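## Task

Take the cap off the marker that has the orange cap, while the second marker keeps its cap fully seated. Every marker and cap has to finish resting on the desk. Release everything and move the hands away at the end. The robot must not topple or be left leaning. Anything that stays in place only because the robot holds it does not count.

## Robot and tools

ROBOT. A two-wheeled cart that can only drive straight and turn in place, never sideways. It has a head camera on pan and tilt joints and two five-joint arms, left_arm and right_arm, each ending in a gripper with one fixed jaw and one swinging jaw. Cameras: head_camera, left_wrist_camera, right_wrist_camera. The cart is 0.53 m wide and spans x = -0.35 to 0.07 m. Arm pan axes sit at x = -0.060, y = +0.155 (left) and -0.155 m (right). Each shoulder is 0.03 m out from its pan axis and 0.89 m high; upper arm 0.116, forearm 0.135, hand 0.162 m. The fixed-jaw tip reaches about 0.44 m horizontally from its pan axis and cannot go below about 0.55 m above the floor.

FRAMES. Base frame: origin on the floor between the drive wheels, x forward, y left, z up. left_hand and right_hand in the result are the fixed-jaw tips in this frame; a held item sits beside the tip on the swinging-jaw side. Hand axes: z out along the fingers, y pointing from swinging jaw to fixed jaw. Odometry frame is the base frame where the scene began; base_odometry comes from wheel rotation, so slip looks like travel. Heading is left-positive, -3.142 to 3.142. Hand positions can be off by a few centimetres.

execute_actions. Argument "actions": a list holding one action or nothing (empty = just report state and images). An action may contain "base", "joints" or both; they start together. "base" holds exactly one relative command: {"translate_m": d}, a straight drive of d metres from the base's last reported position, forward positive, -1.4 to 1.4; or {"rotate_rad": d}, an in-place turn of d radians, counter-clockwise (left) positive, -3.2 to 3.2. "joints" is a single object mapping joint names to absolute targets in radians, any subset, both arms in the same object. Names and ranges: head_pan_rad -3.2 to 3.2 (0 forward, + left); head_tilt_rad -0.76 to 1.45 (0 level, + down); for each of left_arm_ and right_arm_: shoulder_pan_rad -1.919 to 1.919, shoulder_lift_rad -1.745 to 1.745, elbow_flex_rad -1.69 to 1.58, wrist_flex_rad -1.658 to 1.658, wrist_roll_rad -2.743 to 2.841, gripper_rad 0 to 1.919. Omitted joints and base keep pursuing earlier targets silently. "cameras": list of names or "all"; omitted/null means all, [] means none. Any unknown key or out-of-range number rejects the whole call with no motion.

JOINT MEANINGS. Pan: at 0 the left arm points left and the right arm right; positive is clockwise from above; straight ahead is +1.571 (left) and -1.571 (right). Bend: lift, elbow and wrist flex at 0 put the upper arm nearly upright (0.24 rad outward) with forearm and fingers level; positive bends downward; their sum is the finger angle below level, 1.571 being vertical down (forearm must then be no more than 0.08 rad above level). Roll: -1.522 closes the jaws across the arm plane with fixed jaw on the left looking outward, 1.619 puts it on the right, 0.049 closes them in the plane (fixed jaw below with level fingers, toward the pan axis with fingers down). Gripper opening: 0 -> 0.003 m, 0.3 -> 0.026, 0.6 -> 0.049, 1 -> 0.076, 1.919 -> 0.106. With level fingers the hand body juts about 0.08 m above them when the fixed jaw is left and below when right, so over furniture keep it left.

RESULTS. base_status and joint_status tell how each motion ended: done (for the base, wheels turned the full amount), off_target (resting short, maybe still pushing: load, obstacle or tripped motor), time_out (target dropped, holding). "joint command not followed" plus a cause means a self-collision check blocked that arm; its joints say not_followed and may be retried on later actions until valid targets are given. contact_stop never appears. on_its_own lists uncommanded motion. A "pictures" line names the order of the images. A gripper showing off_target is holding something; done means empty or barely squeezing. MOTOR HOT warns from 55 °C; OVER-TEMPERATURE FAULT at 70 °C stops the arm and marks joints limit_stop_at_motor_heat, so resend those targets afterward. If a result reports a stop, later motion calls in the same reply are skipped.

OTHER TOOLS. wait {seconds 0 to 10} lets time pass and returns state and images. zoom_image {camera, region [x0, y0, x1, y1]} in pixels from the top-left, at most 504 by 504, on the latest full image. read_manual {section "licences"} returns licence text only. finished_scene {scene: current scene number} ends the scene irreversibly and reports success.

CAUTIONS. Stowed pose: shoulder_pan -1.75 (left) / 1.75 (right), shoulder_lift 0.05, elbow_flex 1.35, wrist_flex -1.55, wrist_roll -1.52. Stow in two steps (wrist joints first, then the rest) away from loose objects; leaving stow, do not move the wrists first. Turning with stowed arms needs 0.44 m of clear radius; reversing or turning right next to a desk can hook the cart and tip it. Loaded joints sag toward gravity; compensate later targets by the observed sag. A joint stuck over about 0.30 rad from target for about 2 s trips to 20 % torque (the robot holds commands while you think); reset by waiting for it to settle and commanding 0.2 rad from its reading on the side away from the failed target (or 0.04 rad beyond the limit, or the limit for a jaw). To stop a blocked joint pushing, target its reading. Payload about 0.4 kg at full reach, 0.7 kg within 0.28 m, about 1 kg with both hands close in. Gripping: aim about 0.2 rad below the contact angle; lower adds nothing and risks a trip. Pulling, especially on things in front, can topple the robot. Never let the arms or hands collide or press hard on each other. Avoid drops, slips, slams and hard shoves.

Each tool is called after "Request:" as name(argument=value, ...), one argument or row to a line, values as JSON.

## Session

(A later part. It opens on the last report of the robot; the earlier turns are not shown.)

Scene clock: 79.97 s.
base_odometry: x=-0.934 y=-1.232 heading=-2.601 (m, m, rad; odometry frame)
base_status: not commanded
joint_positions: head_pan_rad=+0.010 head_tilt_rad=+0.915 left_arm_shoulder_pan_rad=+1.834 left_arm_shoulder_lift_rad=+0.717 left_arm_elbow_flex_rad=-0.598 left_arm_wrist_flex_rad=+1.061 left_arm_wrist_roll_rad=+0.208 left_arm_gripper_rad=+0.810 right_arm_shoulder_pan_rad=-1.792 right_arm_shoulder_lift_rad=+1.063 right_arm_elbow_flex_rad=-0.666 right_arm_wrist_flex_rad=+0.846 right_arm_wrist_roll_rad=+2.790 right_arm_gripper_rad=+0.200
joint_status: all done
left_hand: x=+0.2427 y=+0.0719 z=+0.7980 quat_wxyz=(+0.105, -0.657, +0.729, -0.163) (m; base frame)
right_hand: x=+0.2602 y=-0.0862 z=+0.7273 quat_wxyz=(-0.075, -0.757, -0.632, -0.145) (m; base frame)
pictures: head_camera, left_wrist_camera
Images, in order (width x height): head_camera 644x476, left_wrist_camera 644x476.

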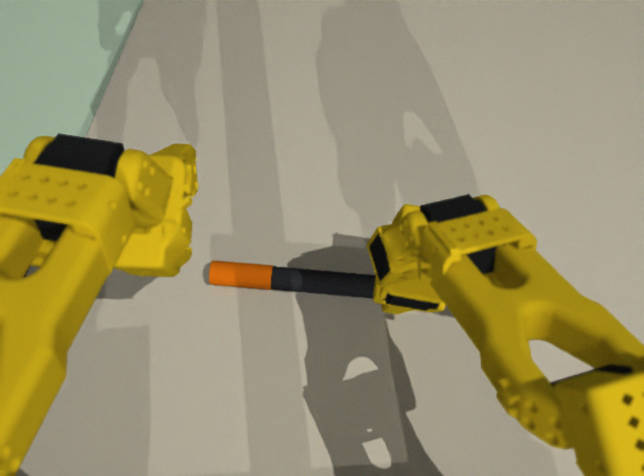

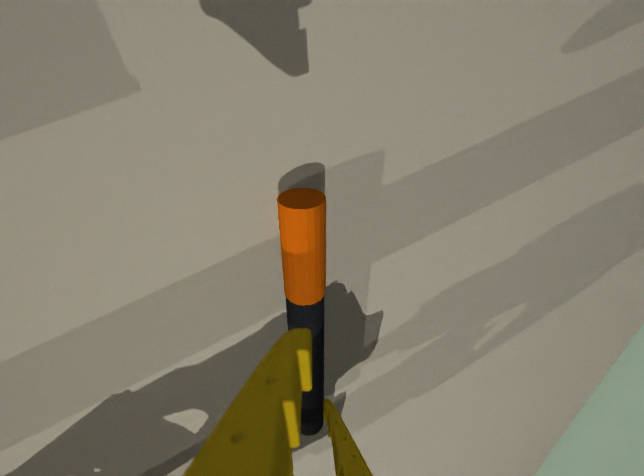

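Request:
execute_actions(
  actions=[
    {"joints":{"left_arm_shoulder_lift_rad":0.66,"left_arm_elbow_flex_rad":-0.46,"left_arm_wrist_flex_rad":1.02}},
  ],
  cameras=["head_camera","left_wrist_camera"],
)

Scene clock: 81.03 s.
base_odometry: x=-0.934 y=-1.232 heading=-2.601 (m, m, rad; odometry frame)
base_status: not commanded
joint_positions: head_pan_rad=+0.010 head_tilt_rad=+0.915 left_arm_shoulder_pan_rad=+1.834 left_arm_shoulder_lift_rad=+0.716 left_arm_elbow_flex_rad=-0.453 left_arm_wrist_flex_rad=+1.029 left_arm_wrist_roll_rad=+0.208 left_arm_gripper_rad=+0.810 right_arm_shoulder_pan_rad=-1.792 right_arm_shoulder_lift_rad=+1.063 right_arm_elbow_flex_rad=-0.666 right_arm_wrist_flex_rad=+0.846 right_arm_wrist_roll_rad=+2.790 right_arm_gripper_rad=+0.200
joint_status: all done
left_hand: x=+0.2233 y=+0.0771 z=+0.7741 quat_wxyz=(+0.076, -0.663, +0.736, -0.117) (m; base frame)
right_hand: x=+0.2602 y=-0.0862 z=+0.7273 quat_wxyz=(-0.075, -0.757, -0.632, -0.145) (m; base frame)
pictures: head_camera, left_wrist_camera
Images, in order (width x height): head_camera 644x476, left_wrist_camera 644x476.

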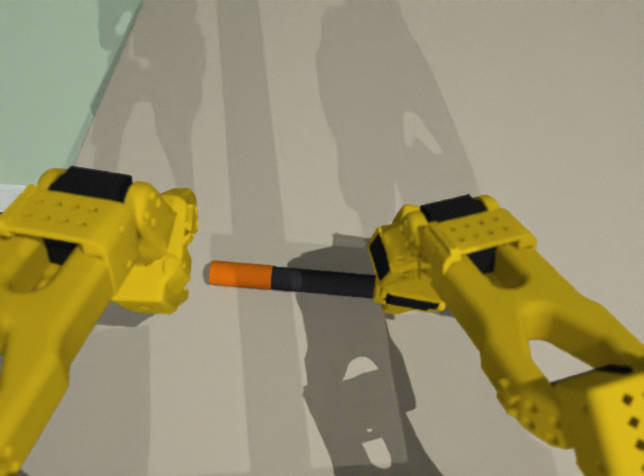

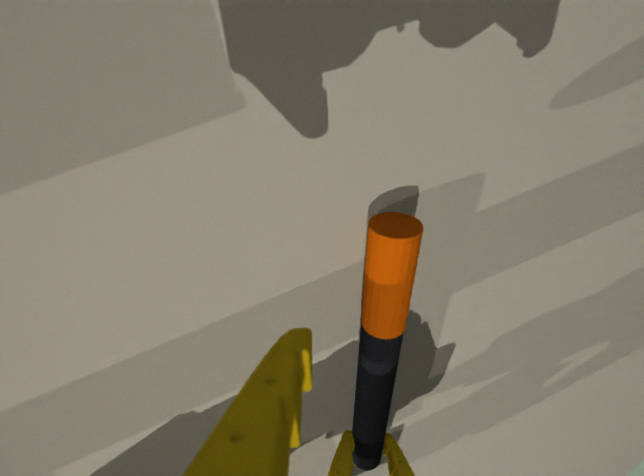

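Request:
execute_actions(
  actions=[
    {"joints":{"left_arm_shoulder_pan_rad":1.87,"left_arm_shoulder_lift_rad":0.78,"left_arm_elbow_flex_rad":-0.37,"left_arm_wrist_flex_rad":0.84}},
  ],
  cameras=["left_wrist_camera"],
)

Scene clock: 82.37 s.
base_odometry: x=-0.934 y=-1.232 heading=-2.601 (m, m, rad; odometry frame)
base_status: not commanded
joint_positions: head_pan_rad=+0.010 head_tilt_rad=+0.915 left_arm_shoulder_pan_rad=+1.863 left_arm_shoulder_lift_rad=+0.797 left_arm_elbow_flex_rad=-0.363 left_arm_wrist_flex_rad=+0.849 left_arm_wrist_roll_rad=+0.208 left_arm_gripper_rad=+0.810 right_arm_shoulder_pan_rad=-1.792 right_arm_shoulder_lift_rad=+1.063 right_arm_elbow_flex_rad=-0.666 right_arm_wrist_flex_rad=+0.846 right_arm_wrist_roll_rad=+2.790 right_arm_gripper_rad=+0.200
joint_status: all done
left_hand: x=+0.2202 y=+0.0691 z=+0.7444 quat_wxyz=(+0.076, -0.652, +0.745, -0.121) (m; base frame)
right_hand: x=+0.2602 y=-0.0862 z=+0.7273 quat_wxyz=(-0.075, -0.757, -0.632, -0.145) (m; base frame)
pictures: left_wrist_camera
Images, in order (width x height): left_wrist_camera 644x476.

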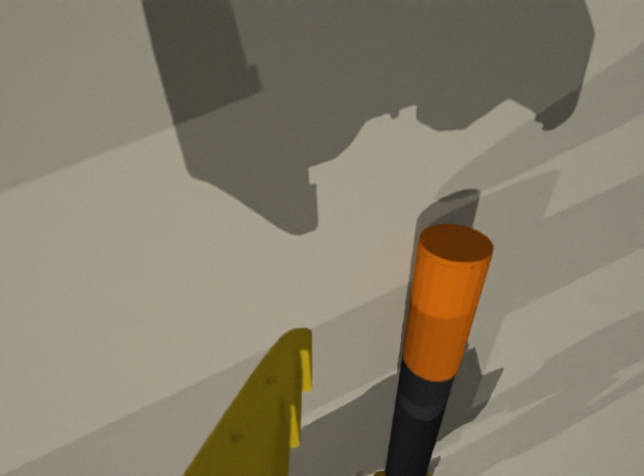

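Request:
execute_actions(
  actions=[
    {"joints":{"left_arm_shoulder_lift_rad":0.89,"left_arm_elbow_flex_rad":-0.40,"left_arm_wrist_flex_rad":0.79}},
  ],
  cameras=["left_wrist_camera"],
)

Scene clock: 83.33 s.
base_odometry: x=-0.934 y=-1.232 heading=-2.601 (m, m, rad; odometry frame)
base_status: not commanded
joint_positions: head_pan_rad=+0.010 head_tilt_rad=+0.915 left_arm_shoulder_pan_rad=+1.863 left_arm_shoulder_lift_rad=+0.900 left_arm_elbow_flex_rad=-0.377 left_arm_wrist_flex_rad=+0.799 left_arm_wrist_roll_rad=+0.208 left_arm_gripper_rad=+0.810 right_arm_shoulder_pan_rad=-1.792 right_arm_shoulder_lift_rad=+1.063 right_arm_elbow_flex_rad=-0.666 right_arm_wrist_flex_rad=+0.846 right_arm_wrist_roll_rad=+2.790 right_arm_gripper_rad=+0.200
joint_status: all done
left_hand: x=+0.2148 y=+0.0707 z=+0.7216 quat_wxyz=(+0.066, -0.653, +0.747, -0.105) (m; base frame)
right_hand: x=+0.2602 y=-0.0862 z=+0.7273 quat_wxyz=(-0.075, -0.757, -0.632, -0.145) (m; base frame)
pictures: left_wrist_camera
Images, in order (width x height): left_wrist_camera 644x476.

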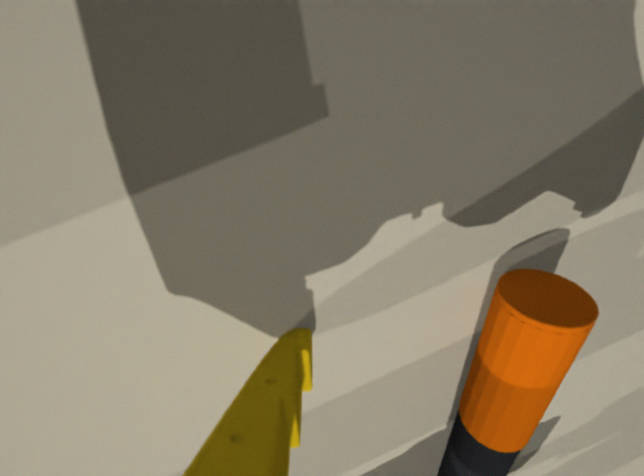

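Request:
execute_actions(
  actions=[
    {"joints":{"left_arm_shoulder_pan_rad":1.91,"left_arm_shoulder_lift_rad":0.9,"left_arm_elbow_flex_rad":-0.5,"left_arm_wrist_flex_rad":0.9}},
  ],
  cameras=["left_wrist_camera"],
)

Scene clock: 84.40 s.
base_odometry: x=-0.934 y=-1.232 heading=-2.601 (m, m, rad; odometry frame)
base_status: not commanded
joint_positions: head_pan_rad=+0.010 head_tilt_rad=+0.915 left_arm_shoulder_pan_rad=+1.903 left_arm_shoulder_lift_rad=+0.917 left_arm_elbow_flex_rad=-0.470 left_arm_wrist_flex_rad=+0.895 left_arm_wrist_roll_rad=+0.208 left_arm_gripper_rad=+0.810 right_arm_shoulder_pan_rad=-1.792 right_arm_shoulder_lift_rad=+1.063 right_arm_elbow_flex_rad=-0.666 right_arm_wrist_flex_rad=+0.846 right_arm_wrist_roll_rad=+2.790 right_arm_gripper_rad=+0.200
joint_status: all done
left_hand: x=+0.2132 y=+0.0591 z=+0.7286 quat_wxyz=(+0.059, -0.639, +0.761, -0.098) (m; base frame)
right_hand: x=+0.2602 y=-0.0862 z=+0.7273 quat_wxyz=(-0.075, -0.757, -0.632, -0.145) (m; base frame)
pictures: left_wrist_camera
Images, in order (width x height): left_wrist_camera 644x476.

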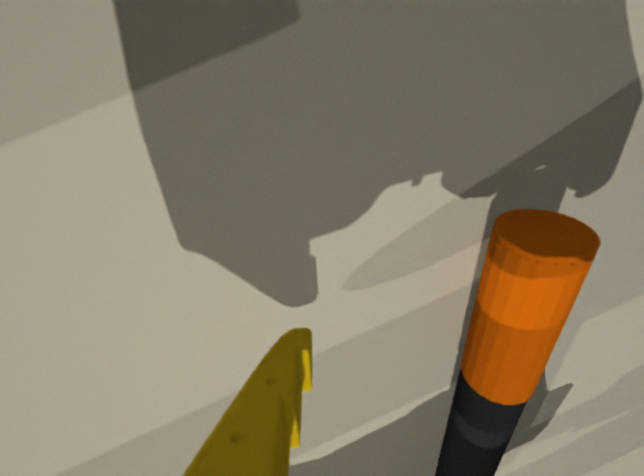

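Request:
execute_actions(
  actions=[
    {"joints":{"left_arm_shoulder_pan_rad":1.89,"left_arm_shoulder_lift_rad":0.95,"left_arm_wrist_flex_rad":0.74}},
  ],
  cameras=["left_wrist_camera"],
)

Request:
execute_actions(
  actions=[
    {"joints":{"left_arm_gripper_rad":0.03}},
  ],
  cameras=["left_wrist_camera","head_camera"],
)

Scene clock: 85.50 s.
base_odometry: x=-0.934 y=-1.232 heading=-2.601 (m, m, rad; odometry frame)
base_status: not commanded
joint_positions: head_pan_rad=+0.010 head_tilt_rad=+0.915 left_arm_shoulder_pan_rad=+1.896 left_arm_shoulder_lift_rad=+0.968 left_arm_elbow_flex_rad=-0.476 left_arm_wrist_flex_rad=+0.750 left_arm_wrist_roll_rad=+0.208 left_arm_gripper_rad=+0.810 right_arm_shoulder_pan_rad=-1.792 right_arm_shoulder_lift_rad=+1.063 right_arm_elbow_flex_rad=-0.666 right_arm_wrist_flex_rad=+0.846 right_arm_wrist_roll_rad=+2.790 right_arm_gripper_rad=+0.200
joint_status: all done
left_hand: x=+0.2285 y=+0.0558 z=+0.7214 quat_wxyz=(+0.085, -0.637, +0.753, -0.141) (m; base frame)
right_hand: x=+0.2602 y=-0.0862 z=+0.7273 quat_wxyz=(-0.075, -0.757, -0.632, -0.145) (m; base frame)
pictures: left_wrist_camera
Images, in order (width x height): left_wrist_camera 644x476.

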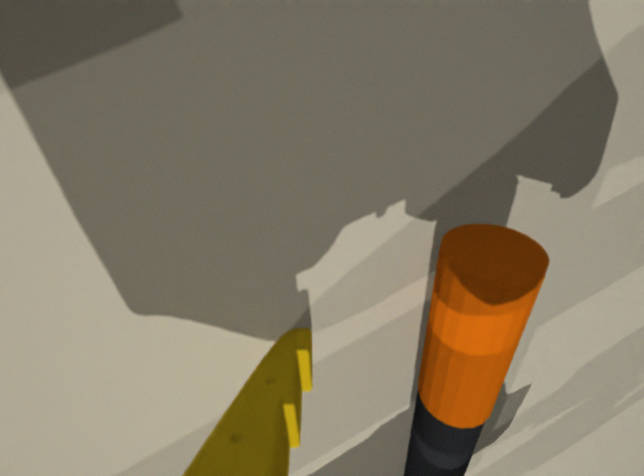

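Scene clock: 86.43 s.
base_odometry: x=-0.934 y=-1.232 heading=-2.601 (m, m, rad; odometry frame)
base_status: not commanded
joint_positions: head_pan_rad=+0.010 head_tilt_rad=+0.915 left_arm_shoulder_pan_rad=+1.890 left_arm_shoulder_lift_rad=+0.949 left_arm_elbow_flex_rad=-0.504 left_arm_wrist_flex_rad=+0.739 left_arm_wrist_roll_rad=+0.208 left_arm_gripper_rad=+0.047 right_arm_shoulder_pan_rad=-1.795 right_arm_shoulder_lift_rad=+1.069 right_arm_elbow_flex_rad=-0.666 right_arm_wrist_flex_rad=+0.846 right_arm_wrist_roll_rad=+2.796 right_arm_gripper_rad=+0.100
joint_status: all done
on_its_own: right_arm_gripper_rad moved -0.100 toward your old target +0.030
left_hand: x=+0.2391 y=+0.0543 z=+0.7318 quat_wxyz=(+0.100, -0.636, +0.747, -0.164) (m; base frame)
right_hand: x=+0.2590 y=-0.0854 z=+0.7255 quat_wxyz=(-0.073, -0.755, -0.636, -0.142) (m; base frame)
pictures: head_camera, left_wrist_camera
Images, in order (width x height): head_camera 644x476, left_wrist_camera 644x476.

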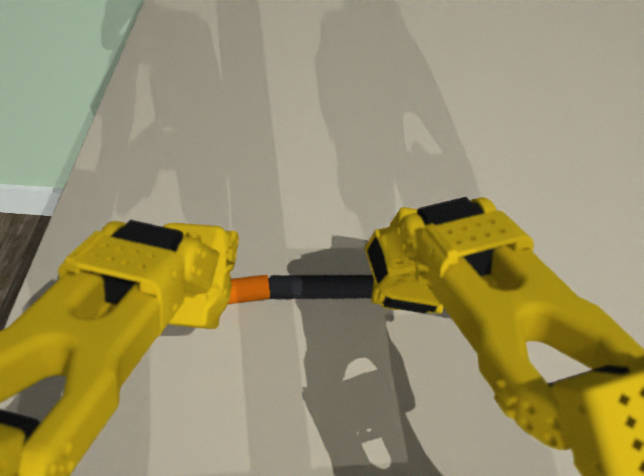

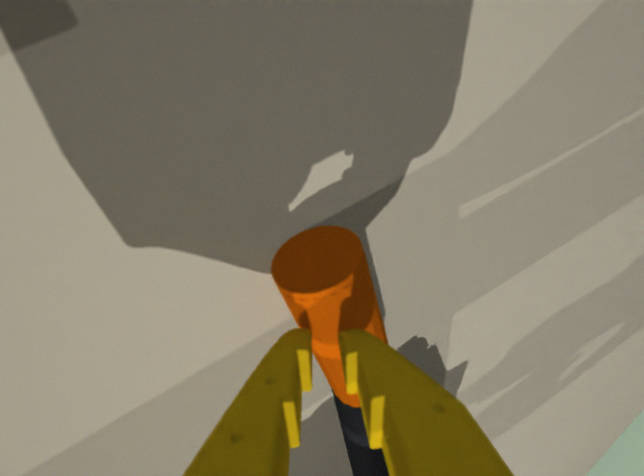

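Request:
execute_actions(
  actions=[
    {"joints":{"left_arm_gripper_rad":0.9,"left_arm_shoulder_lift_rad":0.7,"right_arm_gripper_rad":0.7}},
  ],
  cameras=[],
)

Request:
execute_actions(
  actions=[
    {"joints":{"left_arm_shoulder_pan_rad":1.4}},
  ],
)

Scene clock: 88.00 s.
base_odometry: x=-0.934 y=-1.232 heading=-2.601 (m, m, rad; odometry frame)
base_status: not commanded
joint_positions: head_pan_rad=+0.010 head_tilt_rad=+0.915 left_arm_shoulder_pan_rad=+1.890 left_arm_shoulder_lift_rad=+0.760 left_arm_elbow_flex_rad=-0.492 left_arm_wrist_flex_rad=+0.739 left_arm_wrist_roll_rad=+0.208 left_arm_gripper_rad=+0.888 right_arm_shoulder_pan_rad=-1.795 right_arm_shoulder_lift_rad=+1.060 right_arm_elbow_flex_rad=-0.678 right_arm_wrist_flex_rad=+0.841 right_arm_wrist_roll_rad=+2.796 right_arm_gripper_rad=+0.689
joint_status: all done
left_hand: x=+0.2612 y=+0.0470 z=+0.7856 quat_wxyz=(+0.144, -0.623, +0.732, -0.237) (m; base frame)
right_hand: x=+0.2635 y=-0.0844 z=+0.7308 quat_wxyz=(-0.079, -0.753, -0.635, -0.154) (m; base frame)
pictures: none
No camera images: the call's "cameras" was empty. Leave "cameras" out to get every camera's image.

Scene clock: 89.10 s.
base_odometry: x=-0.934 y=-1.232 heading=-2.601 (m, m, rad; odometry frame)
base_status: not commanded
joint_positions: head_pan_rad=+0.010 head_tilt_rad=+0.915 left_arm_shoulder_pan_rad=+1.407 left_arm_shoulder_lift_rad=+0.760 left_arm_elbow_flex_rad=-0.492 left_arm_wrist_flex_rad=+0.739 left_arm_wrist_roll_rad=+0.208 left_arm_gripper_rad=+0.889 right_arm_shoulder_pan_rad=-1.795 right_arm_shoulder_lift_rad=+1.060 right_arm_elbow_flex_rad=-0.678 right_arm_wrist_flex_rad=+0.841 right_arm_wrist_roll_rad=+2.796 right_arm_gripper_rad=+0.690
joint_status: all done
left_hand: x=+0.2746 y=+0.2086 z=+0.7856 quat_wxyz=(+0.197, -0.780, +0.561, -0.196) (m; base frame)
right_hand: x=+0.2635 y=-0.0844 z=+0.7308 quat_wxyz=(-0.079, -0.753, -0.635, -0.154) (m; base frame)
pictures: head_camera, left_wrist_camera, right_wrist_camera
Images, in order (width x height): head_camera 644x476, left_wrist_camera 644x476, right_wrist_camera 644x476.

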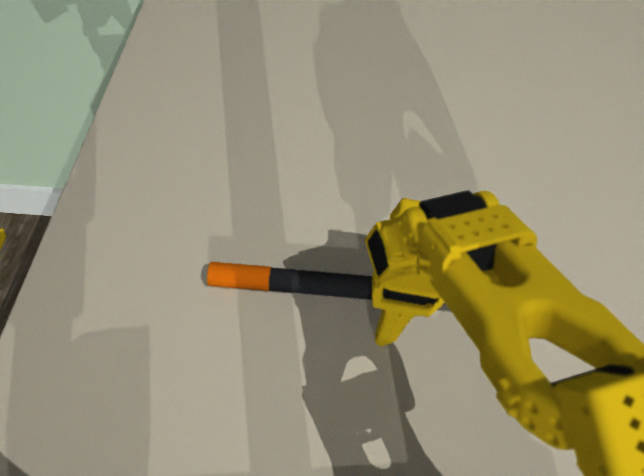

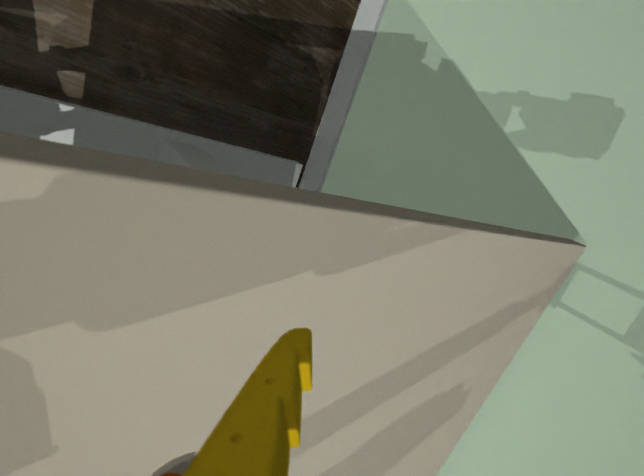

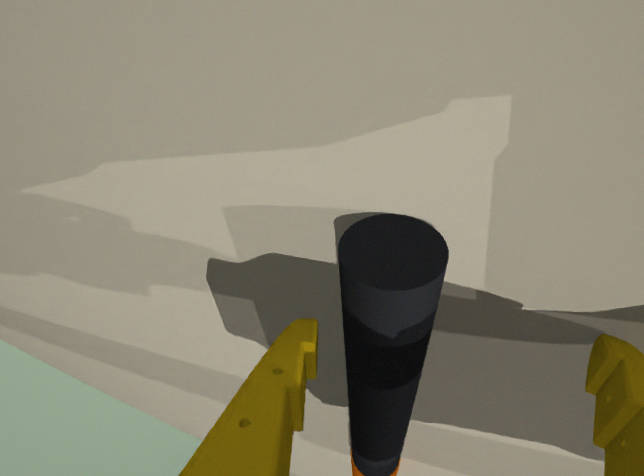

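Request:
execute_actions(
  actions=[
    {"joints":{"right_arm_shoulder_lift_rad":1.09,"right_arm_shoulder_pan_rad":-1.82,"right_arm_wrist_flex_rad":0.86}},
  ],
  cameras=[],
)

Request:
execute_actions(
  actions=[
    {"joints":{"right_arm_gripper_rad":0.03}},
  ],
  cameras=["right_wrist_camera"],
)

Request:
execute_actions(
  actions=[
    {"joints":{"right_arm_shoulder_lift_rad":0.8,"right_arm_elbow_flex_rad":-0.75,"right_arm_wrist_flex_rad":1.1,"right_arm_shoulder_pan_rad":-1.9}},
  ],
  cameras=["head_camera","right_wrist_camera"],
)

Scene clock: 90.13 s.
base_odometry: x=-0.934 y=-1.232 heading=-2.601 (m, m, rad; odometry frame)
base_status: not commanded
joint_positions: head_pan_rad=+0.010 head_tilt_rad=+0.915 left_arm_shoulder_pan_rad=+1.407 left_arm_shoulder_lift_rad=+0.760 left_arm_elbow_flex_rad=-0.492 left_arm_wrist_flex_rad=+0.739 left_arm_wrist_roll_rad=+0.208 left_arm_gripper_rad=+0.889 right_arm_shoulder_pan_rad=-1.799 right_arm_shoulder_lift_rad=+1.064 right_arm_elbow_flex_rad=-0.681 right_arm_wrist_flex_rad=+0.849 right_arm_wrist_roll_rad=+2.796 right_arm_gripper_rad=+0.690
joint_status: right_arm_shoulder_pan_rad off_target (ended at -1.799, target -1.820); the others done
left_hand: x=+0.2746 y=+0.2086 z=+0.7856 quat_wxyz=(+0.197, -0.780, +0.561, -0.196) (m; base frame)
right_hand: x=+0.2619 y=-0.0832 z=+0.7296 quat_wxyz=(-0.077, -0.752, -0.637, -0.150) (m; base frame)
pictures: none
No camera images: the call's "cameras" was empty. Leave "cameras" out to get every camera's image.

Scene clock: 91.00 s.
base_odometry: x=-0.934 y=-1.232 heading=-2.601 (m, m, rad; odometry frame)
base_status: not commanded
joint_positions: head_pan_rad=+0.010 head_tilt_rad=+0.915 left_arm_shoulder_pan_rad=+1.407 left_arm_shoulder_lift_rad=+0.760 left_arm_elbow_flex_rad=-0.492 left_arm_wrist_flex_rad=+0.739 left_arm_wrist_roll_rad=+0.208 left_arm_gripper_rad=+0.889 right_arm_shoulder_pan_rad=-1.813 right_arm_shoulder_lift_rad=+1.084 right_arm_elbow_flex_rad=-0.681 right_arm_wrist_flex_rad=+0.856 right_arm_wrist_roll_rad=+2.796 right_arm_gripper_rad=+0.205
joint_status: right_arm_gripper_rad off_target (ended at +0.205, target +0.030)
left_hand: x=+0.2746 y=+0.2086 z=+0.7856 quat_wxyz=(+0.197, -0.780, +0.561, -0.196) (m; base frame)
right_hand: x=+0.2565 y=-0.0798 z=+0.7232 quat_wxyz=(-0.070, -0.749, -0.644, -0.138) (m; base frame)
pictures: right_wrist_camera
Images, in order (width x height): right_wrist_camera 644x476.

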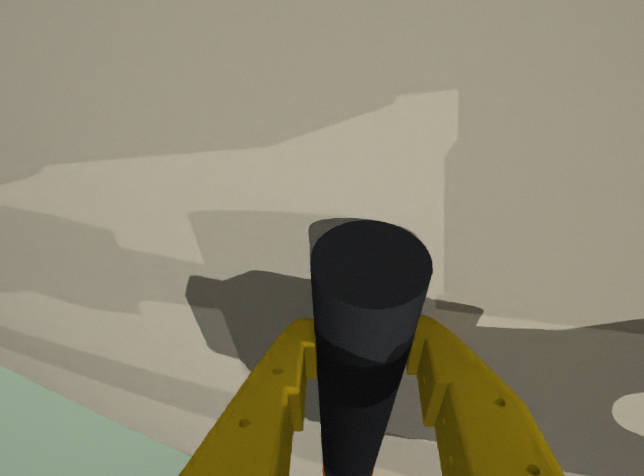

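Scene clock: 91.93 s.
base_odometry: x=-0.934 y=-1.232 heading=-2.601 (m, m, rad; odometry frame)
base_status: not commanded
joint_positions: head_pan_rad=+0.010 head_tilt_rad=+0.915 left_arm_shoulder_pan_rad=+1.407 left_arm_shoulder_lift_rad=+0.760 left_arm_elbow_flex_rad=-0.492 left_arm_wrist_flex_rad=+0.739 left_arm_wrist_roll_rad=+0.208 left_arm_gripper_rad=+0.889 right_arm_shoulder_pan_rad=-1.890 right_arm_shoulder_lift_rad=+0.865 right_arm_elbow_flex_rad=-0.713 right_arm_wrist_flex_rad=+1.096 right_arm_wrist_roll_rad=+2.796 right_arm_gripper_rad=+0.205
joint_status: all done
left_hand: x=+0.2746 y=+0.2086 z=+0.7856 quat_wxyz=(+0.197, -0.780, +0.561, -0.196) (m; base frame)
right_hand: x=+0.2508 y=-0.0554 z=+0.7806 quat_wxyz=(-0.067, -0.723, -0.671, -0.146) (m; base frame)
pictures: head_camera, right_wrist_camera
Images, in order (width x height): head_camera 644x476, right_wrist_camera 644x476.

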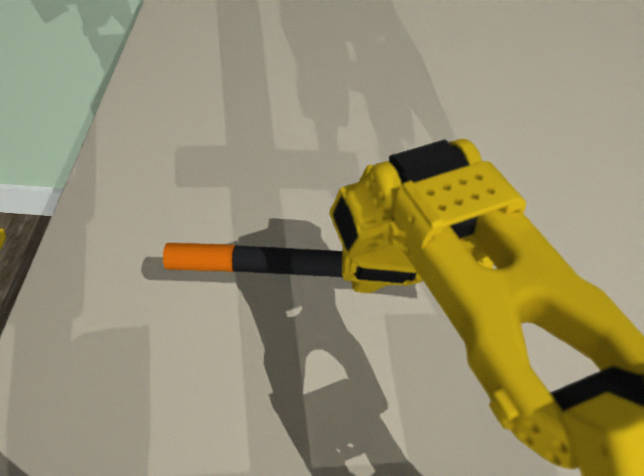

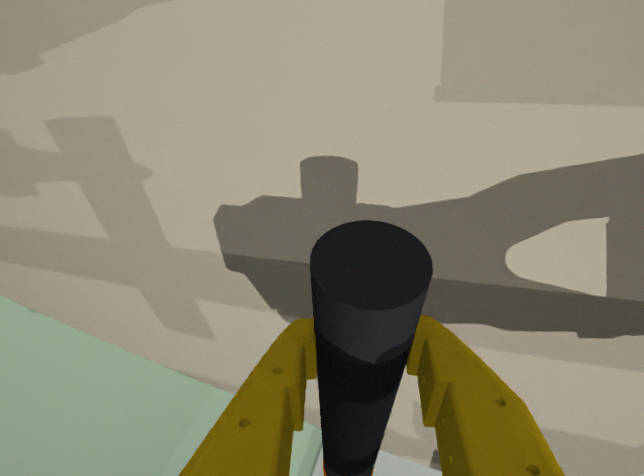

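Request:
execute_actions(
  actions=[
    {"joints":{"left_arm_shoulder_lift_rad":0.61,"left_arm_elbow_flex_rad":-0.40,"left_arm_wrist_flex_rad":0.96,"left_arm_wrist_roll_rad":0.24,"left_arm_gripper_rad":0.9}},
  ],
  cameras=[],
)

Request:
execute_actions(
  actions=[
    {"joints":{"left_arm_shoulder_pan_rad":1.65}},
  ],
  cameras=["head_camera","left_wrist_camera"],
)

Scene clock: 93.83 s.
base_odometry: x=-0.934 y=-1.232 heading=-2.601 (m, m, rad; odometry frame)
base_status: not commanded
joint_positions: head_pan_rad=+0.010 head_tilt_rad=+0.915 left_arm_shoulder_pan_rad=+1.407 left_arm_shoulder_lift_rad=+0.668 left_arm_elbow_flex_rad=-0.393 left_arm_wrist_flex_rad=+0.955 left_arm_wrist_roll_rad=+0.234 left_arm_gripper_rad=+0.889 right_arm_shoulder_pan_rad=-1.890 right_arm_shoulder_lift_rad=+0.865 right_arm_elbow_flex_rad=-0.713 right_arm_wrist_flex_rad=+1.096 right_arm_wrist_roll_rad=+2.796 right_arm_gripper_rad=+0.205
joint_status: all done
left_hand: x=+0.2360 y=+0.2020 z=+0.7795 quat_wxyz=(+0.119, -0.807, +0.565, -0.121) (m; base frame)
right_hand: x=+0.2508 y=-0.0554 z=+0.7806 quat_wxyz=(-0.067, -0.723, -0.671, -0.146) (m; base frame)
pictures: none
No camera images: the call's "cameras" was empty. Leave "cameras" out to get every camera's image.

Scene clock: 94.73 s.
base_odometry: x=-0.934 y=-1.232 heading=-2.601 (m, m, rad; odometry frame)
base_status: not commanded
joint_positions: head_pan_rad=+0.010 head_tilt_rad=+0.915 left_arm_shoulder_pan_rad=+1.643 left_arm_shoulder_lift_rad=+0.668 left_arm_elbow_flex_rad=-0.393 left_arm_wrist_flex_rad=+0.955 left_arm_wrist_roll_rad=+0.234 left_arm_gripper_rad=+0.889 right_arm_shoulder_pan_rad=-1.890 right_arm_shoulder_lift_rad=+0.865 right_arm_elbow_flex_rad=-0.713 right_arm_wrist_flex_rad=+1.096 right_arm_wrist_roll_rad=+2.796 right_arm_gripper_rad=+0.205
joint_status: all done
left_hand: x=+0.2388 y=+0.1314 z=+0.7795 quat_wxyz=(+0.103, -0.735, +0.657, -0.134) (m; base frame)
right_hand: x=+0.2508 y=-0.0554 z=+0.7806 quat_wxyz=(-0.067, -0.723, -0.671, -0.146) (m; base frame)
pictures: head_camera, left_wrist_camera
Images, in order (width x height): head_camera 644x476, left_wrist_camera 644x476.

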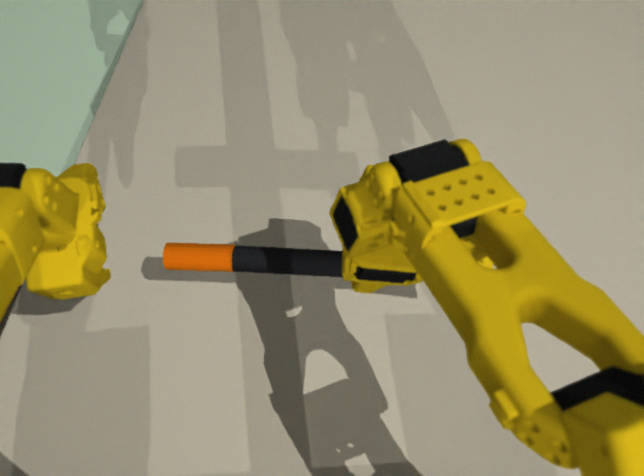

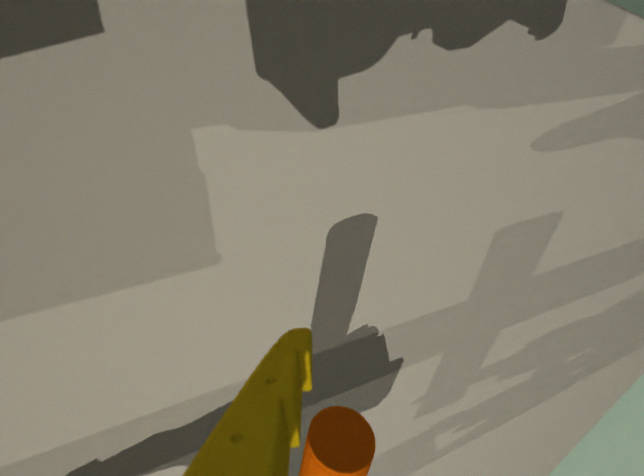

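Request:
execute_actions(
  actions=[
    {"joints":{"left_arm_shoulder_lift_rad":0.68,"left_arm_wrist_flex_rad":1.03}},
  ],
  cameras=[],
)

Request:
execute_actions(
  actions=[
    {"joints":{"left_arm_shoulder_pan_rad":1.78}},
  ],
  cameras=["head_camera","left_wrist_camera"],
)

Scene clock: 95.73 s.
base_odometry: x=-0.934 y=-1.232 heading=-2.601 (m, m, rad; odometry frame)
base_status: not commanded
joint_positions: head_pan_rad=+0.010 head_tilt_rad=+0.915 left_arm_shoulder_pan_rad=+1.643 left_arm_shoulder_lift_rad=+0.696 left_arm_elbow_flex_rad=-0.393 left_arm_wrist_flex_rad=+1.026 left_arm_wrist_roll_rad=+0.234 left_arm_gripper_rad=+0.889 right_arm_shoulder_pan_rad=-1.890 right_arm_shoulder_lift_rad=+0.865 right_arm_elbow_flex_rad=-0.713 right_arm_wrist_flex_rad=+1.096 right_arm_wrist_roll_rad=+2.796 right_arm_gripper_rad=+0.205
joint_status: all done
left_hand: x=+0.2246 y=+0.1325 z=+0.7695 quat_wxyz=(+0.074, -0.740, +0.661, -0.096) (m; base frame)
right_hand: x=+0.2508 y=-0.0554 z=+0.7806 quat_wxyz=(-0.067, -0.723, -0.671, -0.146) (m; base frame)
pictures: none
No camera images: the call's "cameras" was empty. Leave "cameras" out to get every camera's image.

Scene clock: 96.50 s.
base_odometry: x=-0.934 y=-1.232 heading=-2.601 (m, m, rad; odometry frame)
base_status: not commanded
joint_positions: head_pan_rad=+0.010 head_tilt_rad=+0.915 left_arm_shoulder_pan_rad=+1.772 left_arm_shoulder_lift_rad=+0.696 left_arm_elbow_flex_rad=-0.393 left_arm_wrist_flex_rad=+1.026 left_arm_wrist_roll_rad=+0.234 left_arm_gripper_rad=+0.889 right_arm_shoulder_pan_rad=-1.890 right_arm_shoulder_lift_rad=+0.865 right_arm_elbow_flex_rad=-0.713 right_arm_wrist_flex_rad=+1.096 right_arm_wrist_roll_rad=+2.796 right_arm_gripper_rad=+0.205
joint_status: all done
left_hand: x=+0.2193 y=+0.0961 z=+0.7695 quat_wxyz=(+0.068, -0.696, +0.708, -0.100) (m; base frame)
right_hand: x=+0.2508 y=-0.0554 z=+0.7806 quat_wxyz=(-0.067, -0.723, -0.671, -0.146) (m; base frame)
pictures: head_camera, left_wrist_camera
Images, in order (width x height): head_camera 644x476, left_wrist_camera 644x476.

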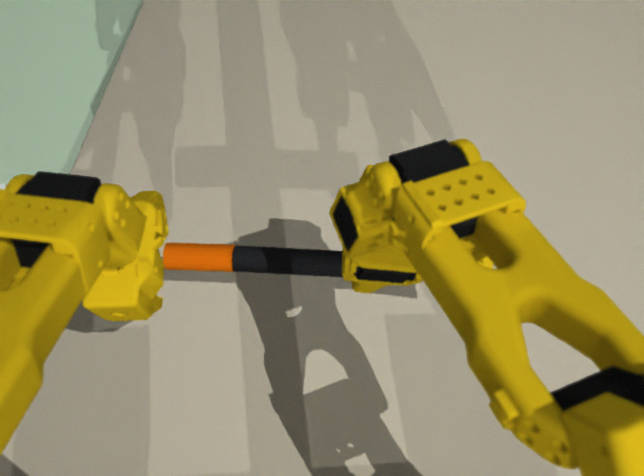

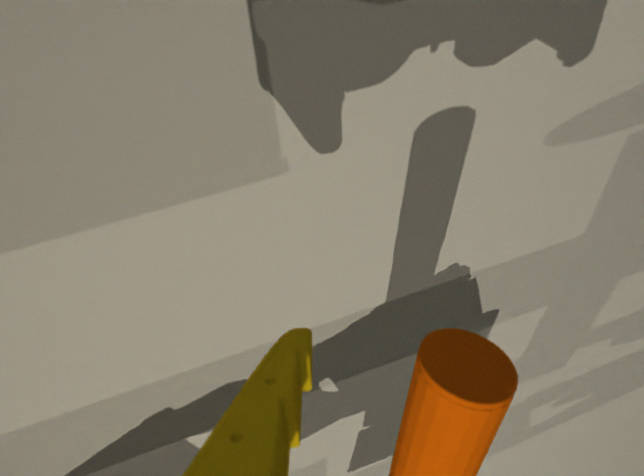

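Request:
execute_actions(
  actions=[
    {"joints":{"left_arm_shoulder_pan_rad":1.89,"left_arm_shoulder_lift_rad":0.73,"left_arm_wrist_flex_rad":0.97}},
  ],
  cameras=["head_camera","left_wrist_camera"],
)

Scene clock: 97.60 s.
base_odometry: x=-0.934 y=-1.232 heading=-2.601 (m, m, rad; odometry frame)
base_status: not commanded
joint_positions: head_pan_rad=+0.010 head_tilt_rad=+0.915 left_arm_shoulder_pan_rad=+1.883 left_arm_shoulder_lift_rad=+0.747 left_arm_elbow_flex_rad=-0.393 left_arm_wrist_flex_rad=+0.978 left_arm_wrist_roll_rad=+0.234 left_arm_gripper_rad=+0.889 right_arm_shoulder_pan_rad=-1.890 right_arm_shoulder_lift_rad=+0.865 right_arm_elbow_flex_rad=-0.713 right_arm_wrist_flex_rad=+1.096 right_arm_wrist_roll_rad=+2.796 right_arm_gripper_rad=+0.205
joint_status: all done
left_hand: x=+0.2120 y=+0.0654 z=+0.7581 quat_wxyz=(+0.061, -0.656, +0.745, -0.103) (m; base frame)
right_hand: x=+0.2508 y=-0.0554 z=+0.7806 quat_wxyz=(-0.067, -0.723, -0.671, -0.146) (m; base frame)
pictures: head_camera, left_wrist_camera
Images, in order (width x height): head_camera 644x476, left_wrist_camera 644x476.

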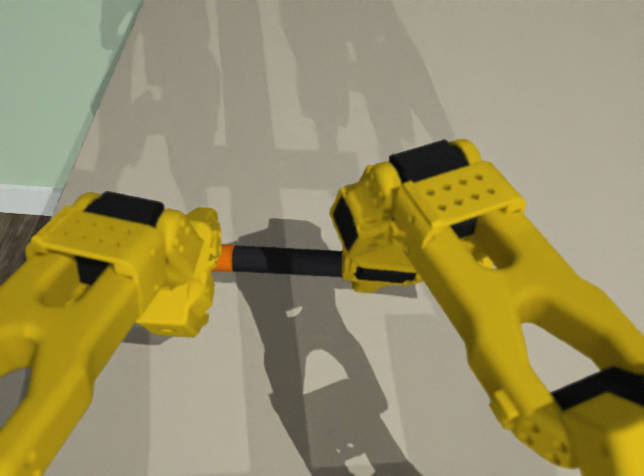

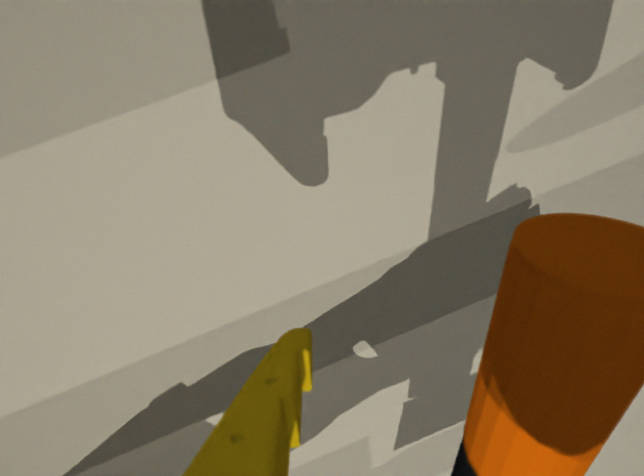

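Request:
execute_actions(
  actions=[
    {"joints":{"left_arm_shoulder_pan_rad":1.83,"left_arm_wrist_flex_rad":0.86,"left_arm_shoulder_lift_rad":0.72}},
  ],
  cameras=["left_wrist_camera"],
)

Scene clock: 98.67 s.
base_odometry: x=-0.934 y=-1.232 heading=-2.601 (m, m, rad; odometry frame)
base_status: not commanded
joint_positions: head_pan_rad=+0.010 head_tilt_rad=+0.915 left_arm_shoulder_pan_rad=+1.838 left_arm_shoulder_lift_rad=+0.747 left_arm_elbow_flex_rad=-0.393 left_arm_wrist_flex_rad=+0.871 left_arm_wrist_roll_rad=+0.234 left_arm_gripper_rad=+0.889 right_arm_shoulder_pan_rad=-1.890 right_arm_shoulder_lift_rad=+0.865 right_arm_elbow_flex_rad=-0.713 right_arm_wrist_flex_rad=+1.096 right_arm_wrist_roll_rad=+2.796 right_arm_gripper_rad=+0.205
joint_status: all done
left_hand: x=+0.2318 y=+0.0731 z=+0.7622 quat_wxyz=(+0.092, -0.667, +0.725, -0.146) (m; base frame)
right_hand: x=+0.2508 y=-0.0554 z=+0.7806 quat_wxyz=(-0.067, -0.723, -0.671, -0.146) (m; base frame)
pictures: left_wrist_camera
Images, in order (width x height): left_wrist_camera 644x476.

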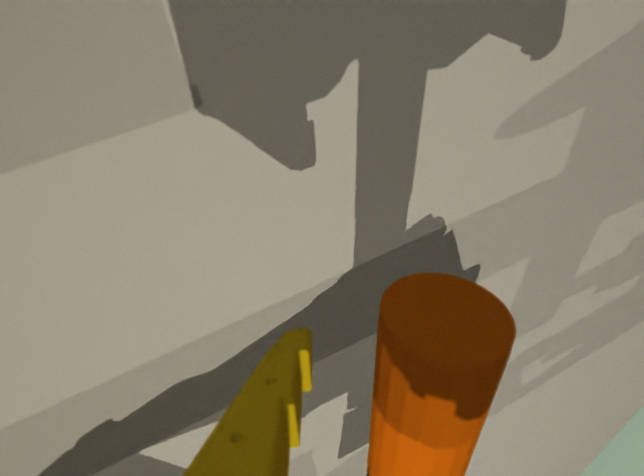

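Request:
execute_actions(
  actions=[
    {"joints":{"left_arm_gripper_rad":0.03}},
  ],
)

Scene clock: 99.80 s.
base_odometry: x=-0.934 y=-1.232 heading=-2.601 (m, m, rad; odometry frame)
base_status: not commanded
joint_positions: head_pan_rad=+0.010 head_tilt_rad=+0.915 left_arm_shoulder_pan_rad=+1.827 left_arm_shoulder_lift_rad=+0.747 left_arm_elbow_flex_rad=-0.395 left_arm_wrist_flex_rad=+0.860 left_arm_wrist_roll_rad=+0.237 left_arm_gripper_rad=+0.171 right_arm_shoulder_pan_rad=-1.899 right_arm_shoulder_lift_rad=+0.865 right_arm_elbow_flex_rad=-0.713 right_arm_wrist_flex_rad=+1.105 right_arm_wrist_roll_rad=+2.798 right_arm_gripper_rad=+0.205
joint_status: left_arm_gripper_rad off_target (ended at +0.171, target +0.030)
left_hand: x=+0.2346 y=+0.0758 z=+0.7630 quat_wxyz=(+0.095, -0.671, +0.719, -0.151) (m; base frame)
right_hand: x=+0.2486 y=-0.0530 z=+0.7801 quat_wxyz=(-0.065, -0.720, -0.676, -0.143) (m; base frame)
pictures: head_camera, left_wrist_camera, right_wrist_camera
Images, in order (width x height): head_camera 644x476, left_wrist_camera 644x476, right_wrist_camera 644x476.

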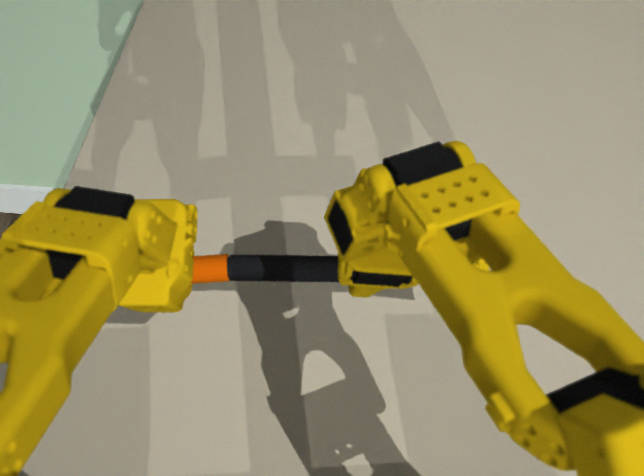

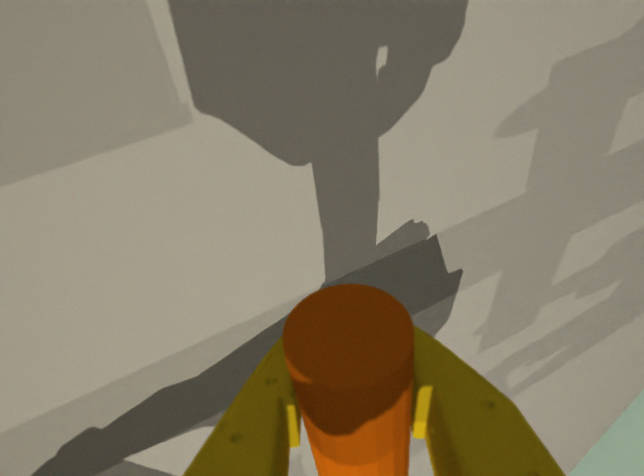

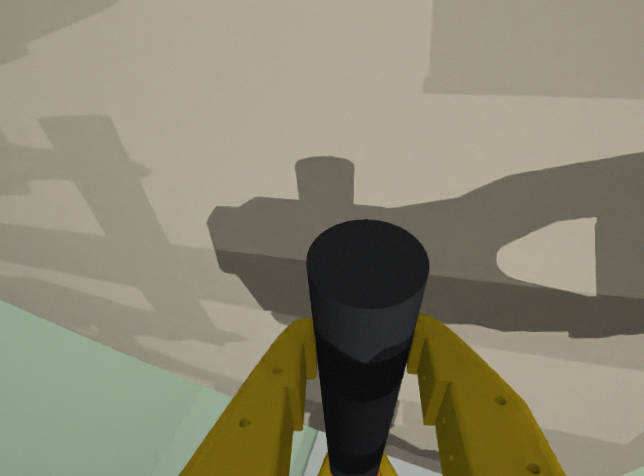

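Request:
execute_actions(
  actions=[
    {"joints":{"left_arm_gripper_rad":0.0,"right_arm_gripper_rad":0.0,"left_arm_shoulder_pan_rad":1.75,"right_arm_shoulder_pan_rad":-1.82}},
  ],
)

Scene clock: 100.70 s.
base_odometry: x=-0.934 y=-1.232 heading=-2.601 (m, m, rad; odometry frame)
base_status: not commanded
joint_positions: head_pan_rad=+0.010 head_tilt_rad=+0.915 left_arm_shoulder_pan_rad=+1.761 left_arm_shoulder_lift_rad=+0.747 left_arm_elbow_flex_rad=-0.395 left_arm_wrist_flex_rad=+0.860 left_arm_wrist_roll_rad=+0.237 left_arm_gripper_rad=+0.167 right_arm_shoulder_pan_rad=-1.865 right_arm_shoulder_lift_rad=+0.865 right_arm_elbow_flex_rad=-0.713 right_arm_wrist_flex_rad=+1.105 right_arm_wrist_roll_rad=+2.798 right_arm_gripper_rad=+0.205
joint_status: left_arm_gripper_rad off_target (ended at +0.167, target +0.000); right_arm_shoulder_pan_rad off_target (ended at -1.865, target -1.820); right_arm_gripper_rad off_target (ended at +0.205, target +0.000); the others done
left_hand: x=+0.2392 y=+0.0954 z=+0.7630 quat_wxyz=(+0.100, -0.695, +0.697, -0.148) (m; base frame)
right_hand: x=+0.2519 y=-0.0635 z=+0.7801 quat_wxyz=(-0.067, -0.732, -0.663, -0.141) (m; base frame)
pictures: head_camera, left_wrist_camera, right_wrist_camera
Images, in order (width x height): head_camera 644x476, left_wrist_camera 644x476, right_wrist_camera 644x476.

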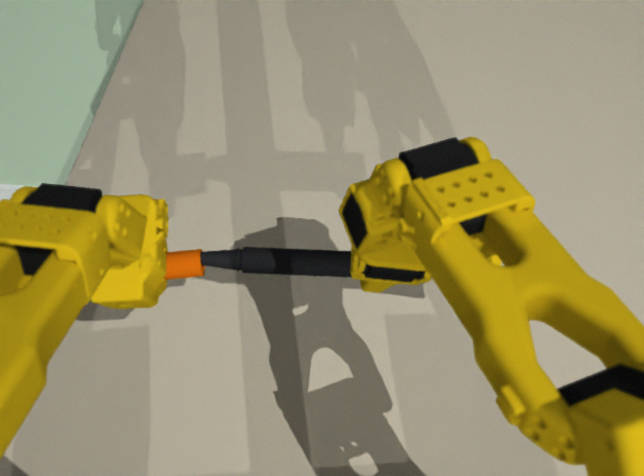

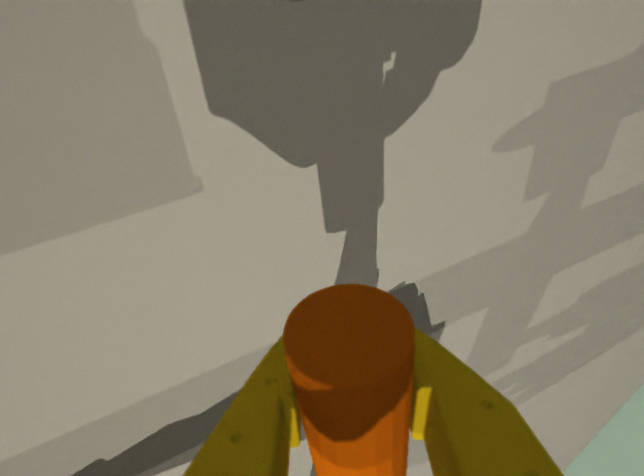

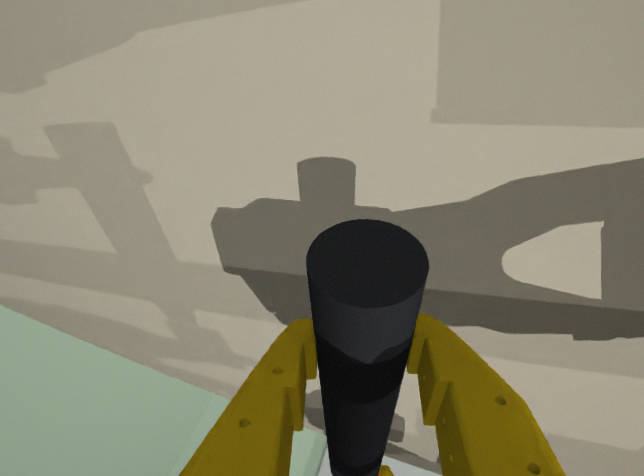

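Coming off. Continue.

Request:
execute_actions(
  actions=[
    {"joints":{"left_arm_gripper_rad":0.03,"right_arm_gripper_rad":0.04,"left_arm_shoulder_pan_rad":1.58,"right_arm_shoulder_pan_rad":-1.75}},
  ],
  cameras=["head_camera"],
)

Request:
execute_actions(
  actions=[
    {"joints":{"left_arm_shoulder_pan_rad":1.5,"left_arm_shoulder_lift_rad":0.84,"left_arm_elbow_flex_rad":-0.37,"left_arm_wrist_flex_rad":0.84,"right_arm_shoulder_pan_rad":-1.7,"right_arm_shoulder_lift_rad":1.0,"right_arm_elbow_flex_rad":-0.68,"right_arm_wrist_flex_rad":0.88}},
  ],
  cameras=["head_camera"],
)

Scene clock: 101.80 s.
base_odometry: x=-0.934 y=-1.232 heading=-2.601 (m, m, rad; odometry frame)
base_status: not commanded
joint_positions: head_pan_rad=+0.010 head_tilt_rad=+0.915 left_arm_shoulder_pan_rad=+1.587 left_arm_shoulder_lift_rad=+0.747 left_arm_elbow_flex_rad=-0.395 left_arm_wrist_flex_rad=+0.860 left_arm_wrist_roll_rad=+0.237 left_arm_gripper_rad=+0.167 right_arm_shoulder_pan_rad=-1.760 right_arm_shoulder_lift_rad=+0.863 right_arm_elbow_flex_rad=-0.713 right_arm_wrist_flex_rad=+1.105 right_arm_wrist_roll_rad=+2.799 right_arm_gripper_rad=+0.205
joint_status: left_arm_gripper_rad off_target (ended at +0.167, target +0.030); right_arm_gripper_rad off_target (ended at +0.205, target +0.040); the others done
left_hand: x=+0.2450 y=+0.1483 z=+0.7630 quat_wxyz=(+0.113, -0.753, +0.633, -0.138) (m; base frame)
right_hand: x=+0.2600 y=-0.0969 z=+0.7806 quat_wxyz=(-0.075, -0.765, -0.624, -0.138) (m; base frame)
pictures: head_camera
Images, in order (width x height): head_camera 644x476.

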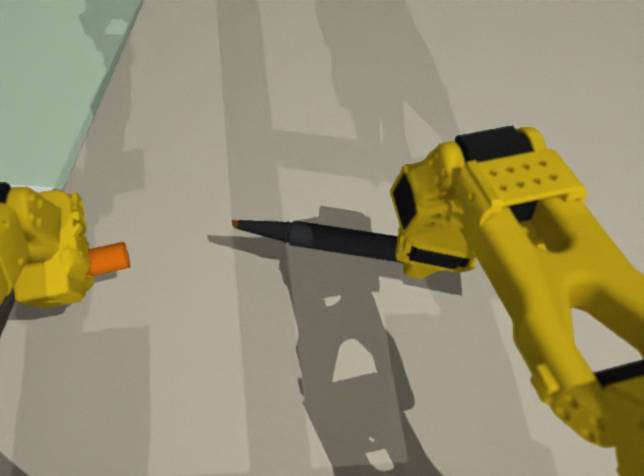

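Scene clock: 102.70 s.
base_odometry: x=-0.934 y=-1.232 heading=-2.601 (m, m, rad; odometry frame)
base_status: not commanded
joint_positions: head_pan_rad=+0.010 head_tilt_rad=+0.915 left_arm_shoulder_pan_rad=+1.507 left_arm_shoulder_lift_rad=+0.857 left_arm_elbow_flex_rad=-0.363 left_arm_wrist_flex_rad=+0.849 left_arm_wrist_roll_rad=+0.237 left_arm_gripper_rad=+0.167 right_arm_shoulder_pan_rad=-1.710 right_arm_shoulder_lift_rad=+1.024 right_arm_elbow_flex_rad=-0.672 right_arm_wrist_flex_rad=+0.889 right_arm_wrist_roll_rad=+2.799 right_arm_gripper_rad=+0.205
joint_status: all done
left_hand: x=+0.2232 y=+0.1713 z=+0.7290 quat_wxyz=(+0.075, -0.785, +0.609, -0.085) (m; base frame)
right_hand: x=+0.2657 y=-0.1122 z=+0.7374 quat_wxyz=(-0.082, -0.779, -0.605, -0.142) (m; base frame)
pictures: head_camera
Images, in order (width x height): head_camera 644x476.

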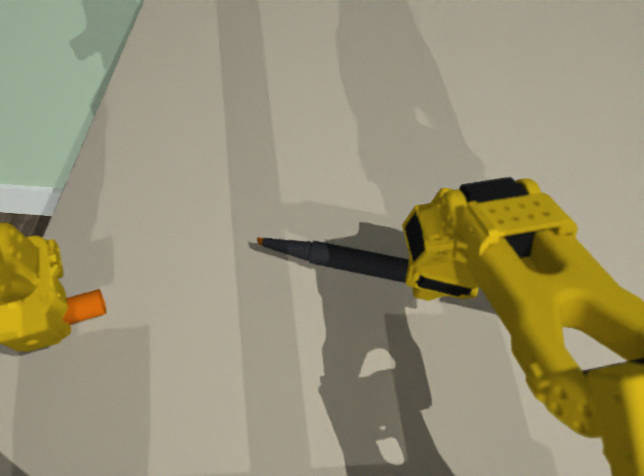

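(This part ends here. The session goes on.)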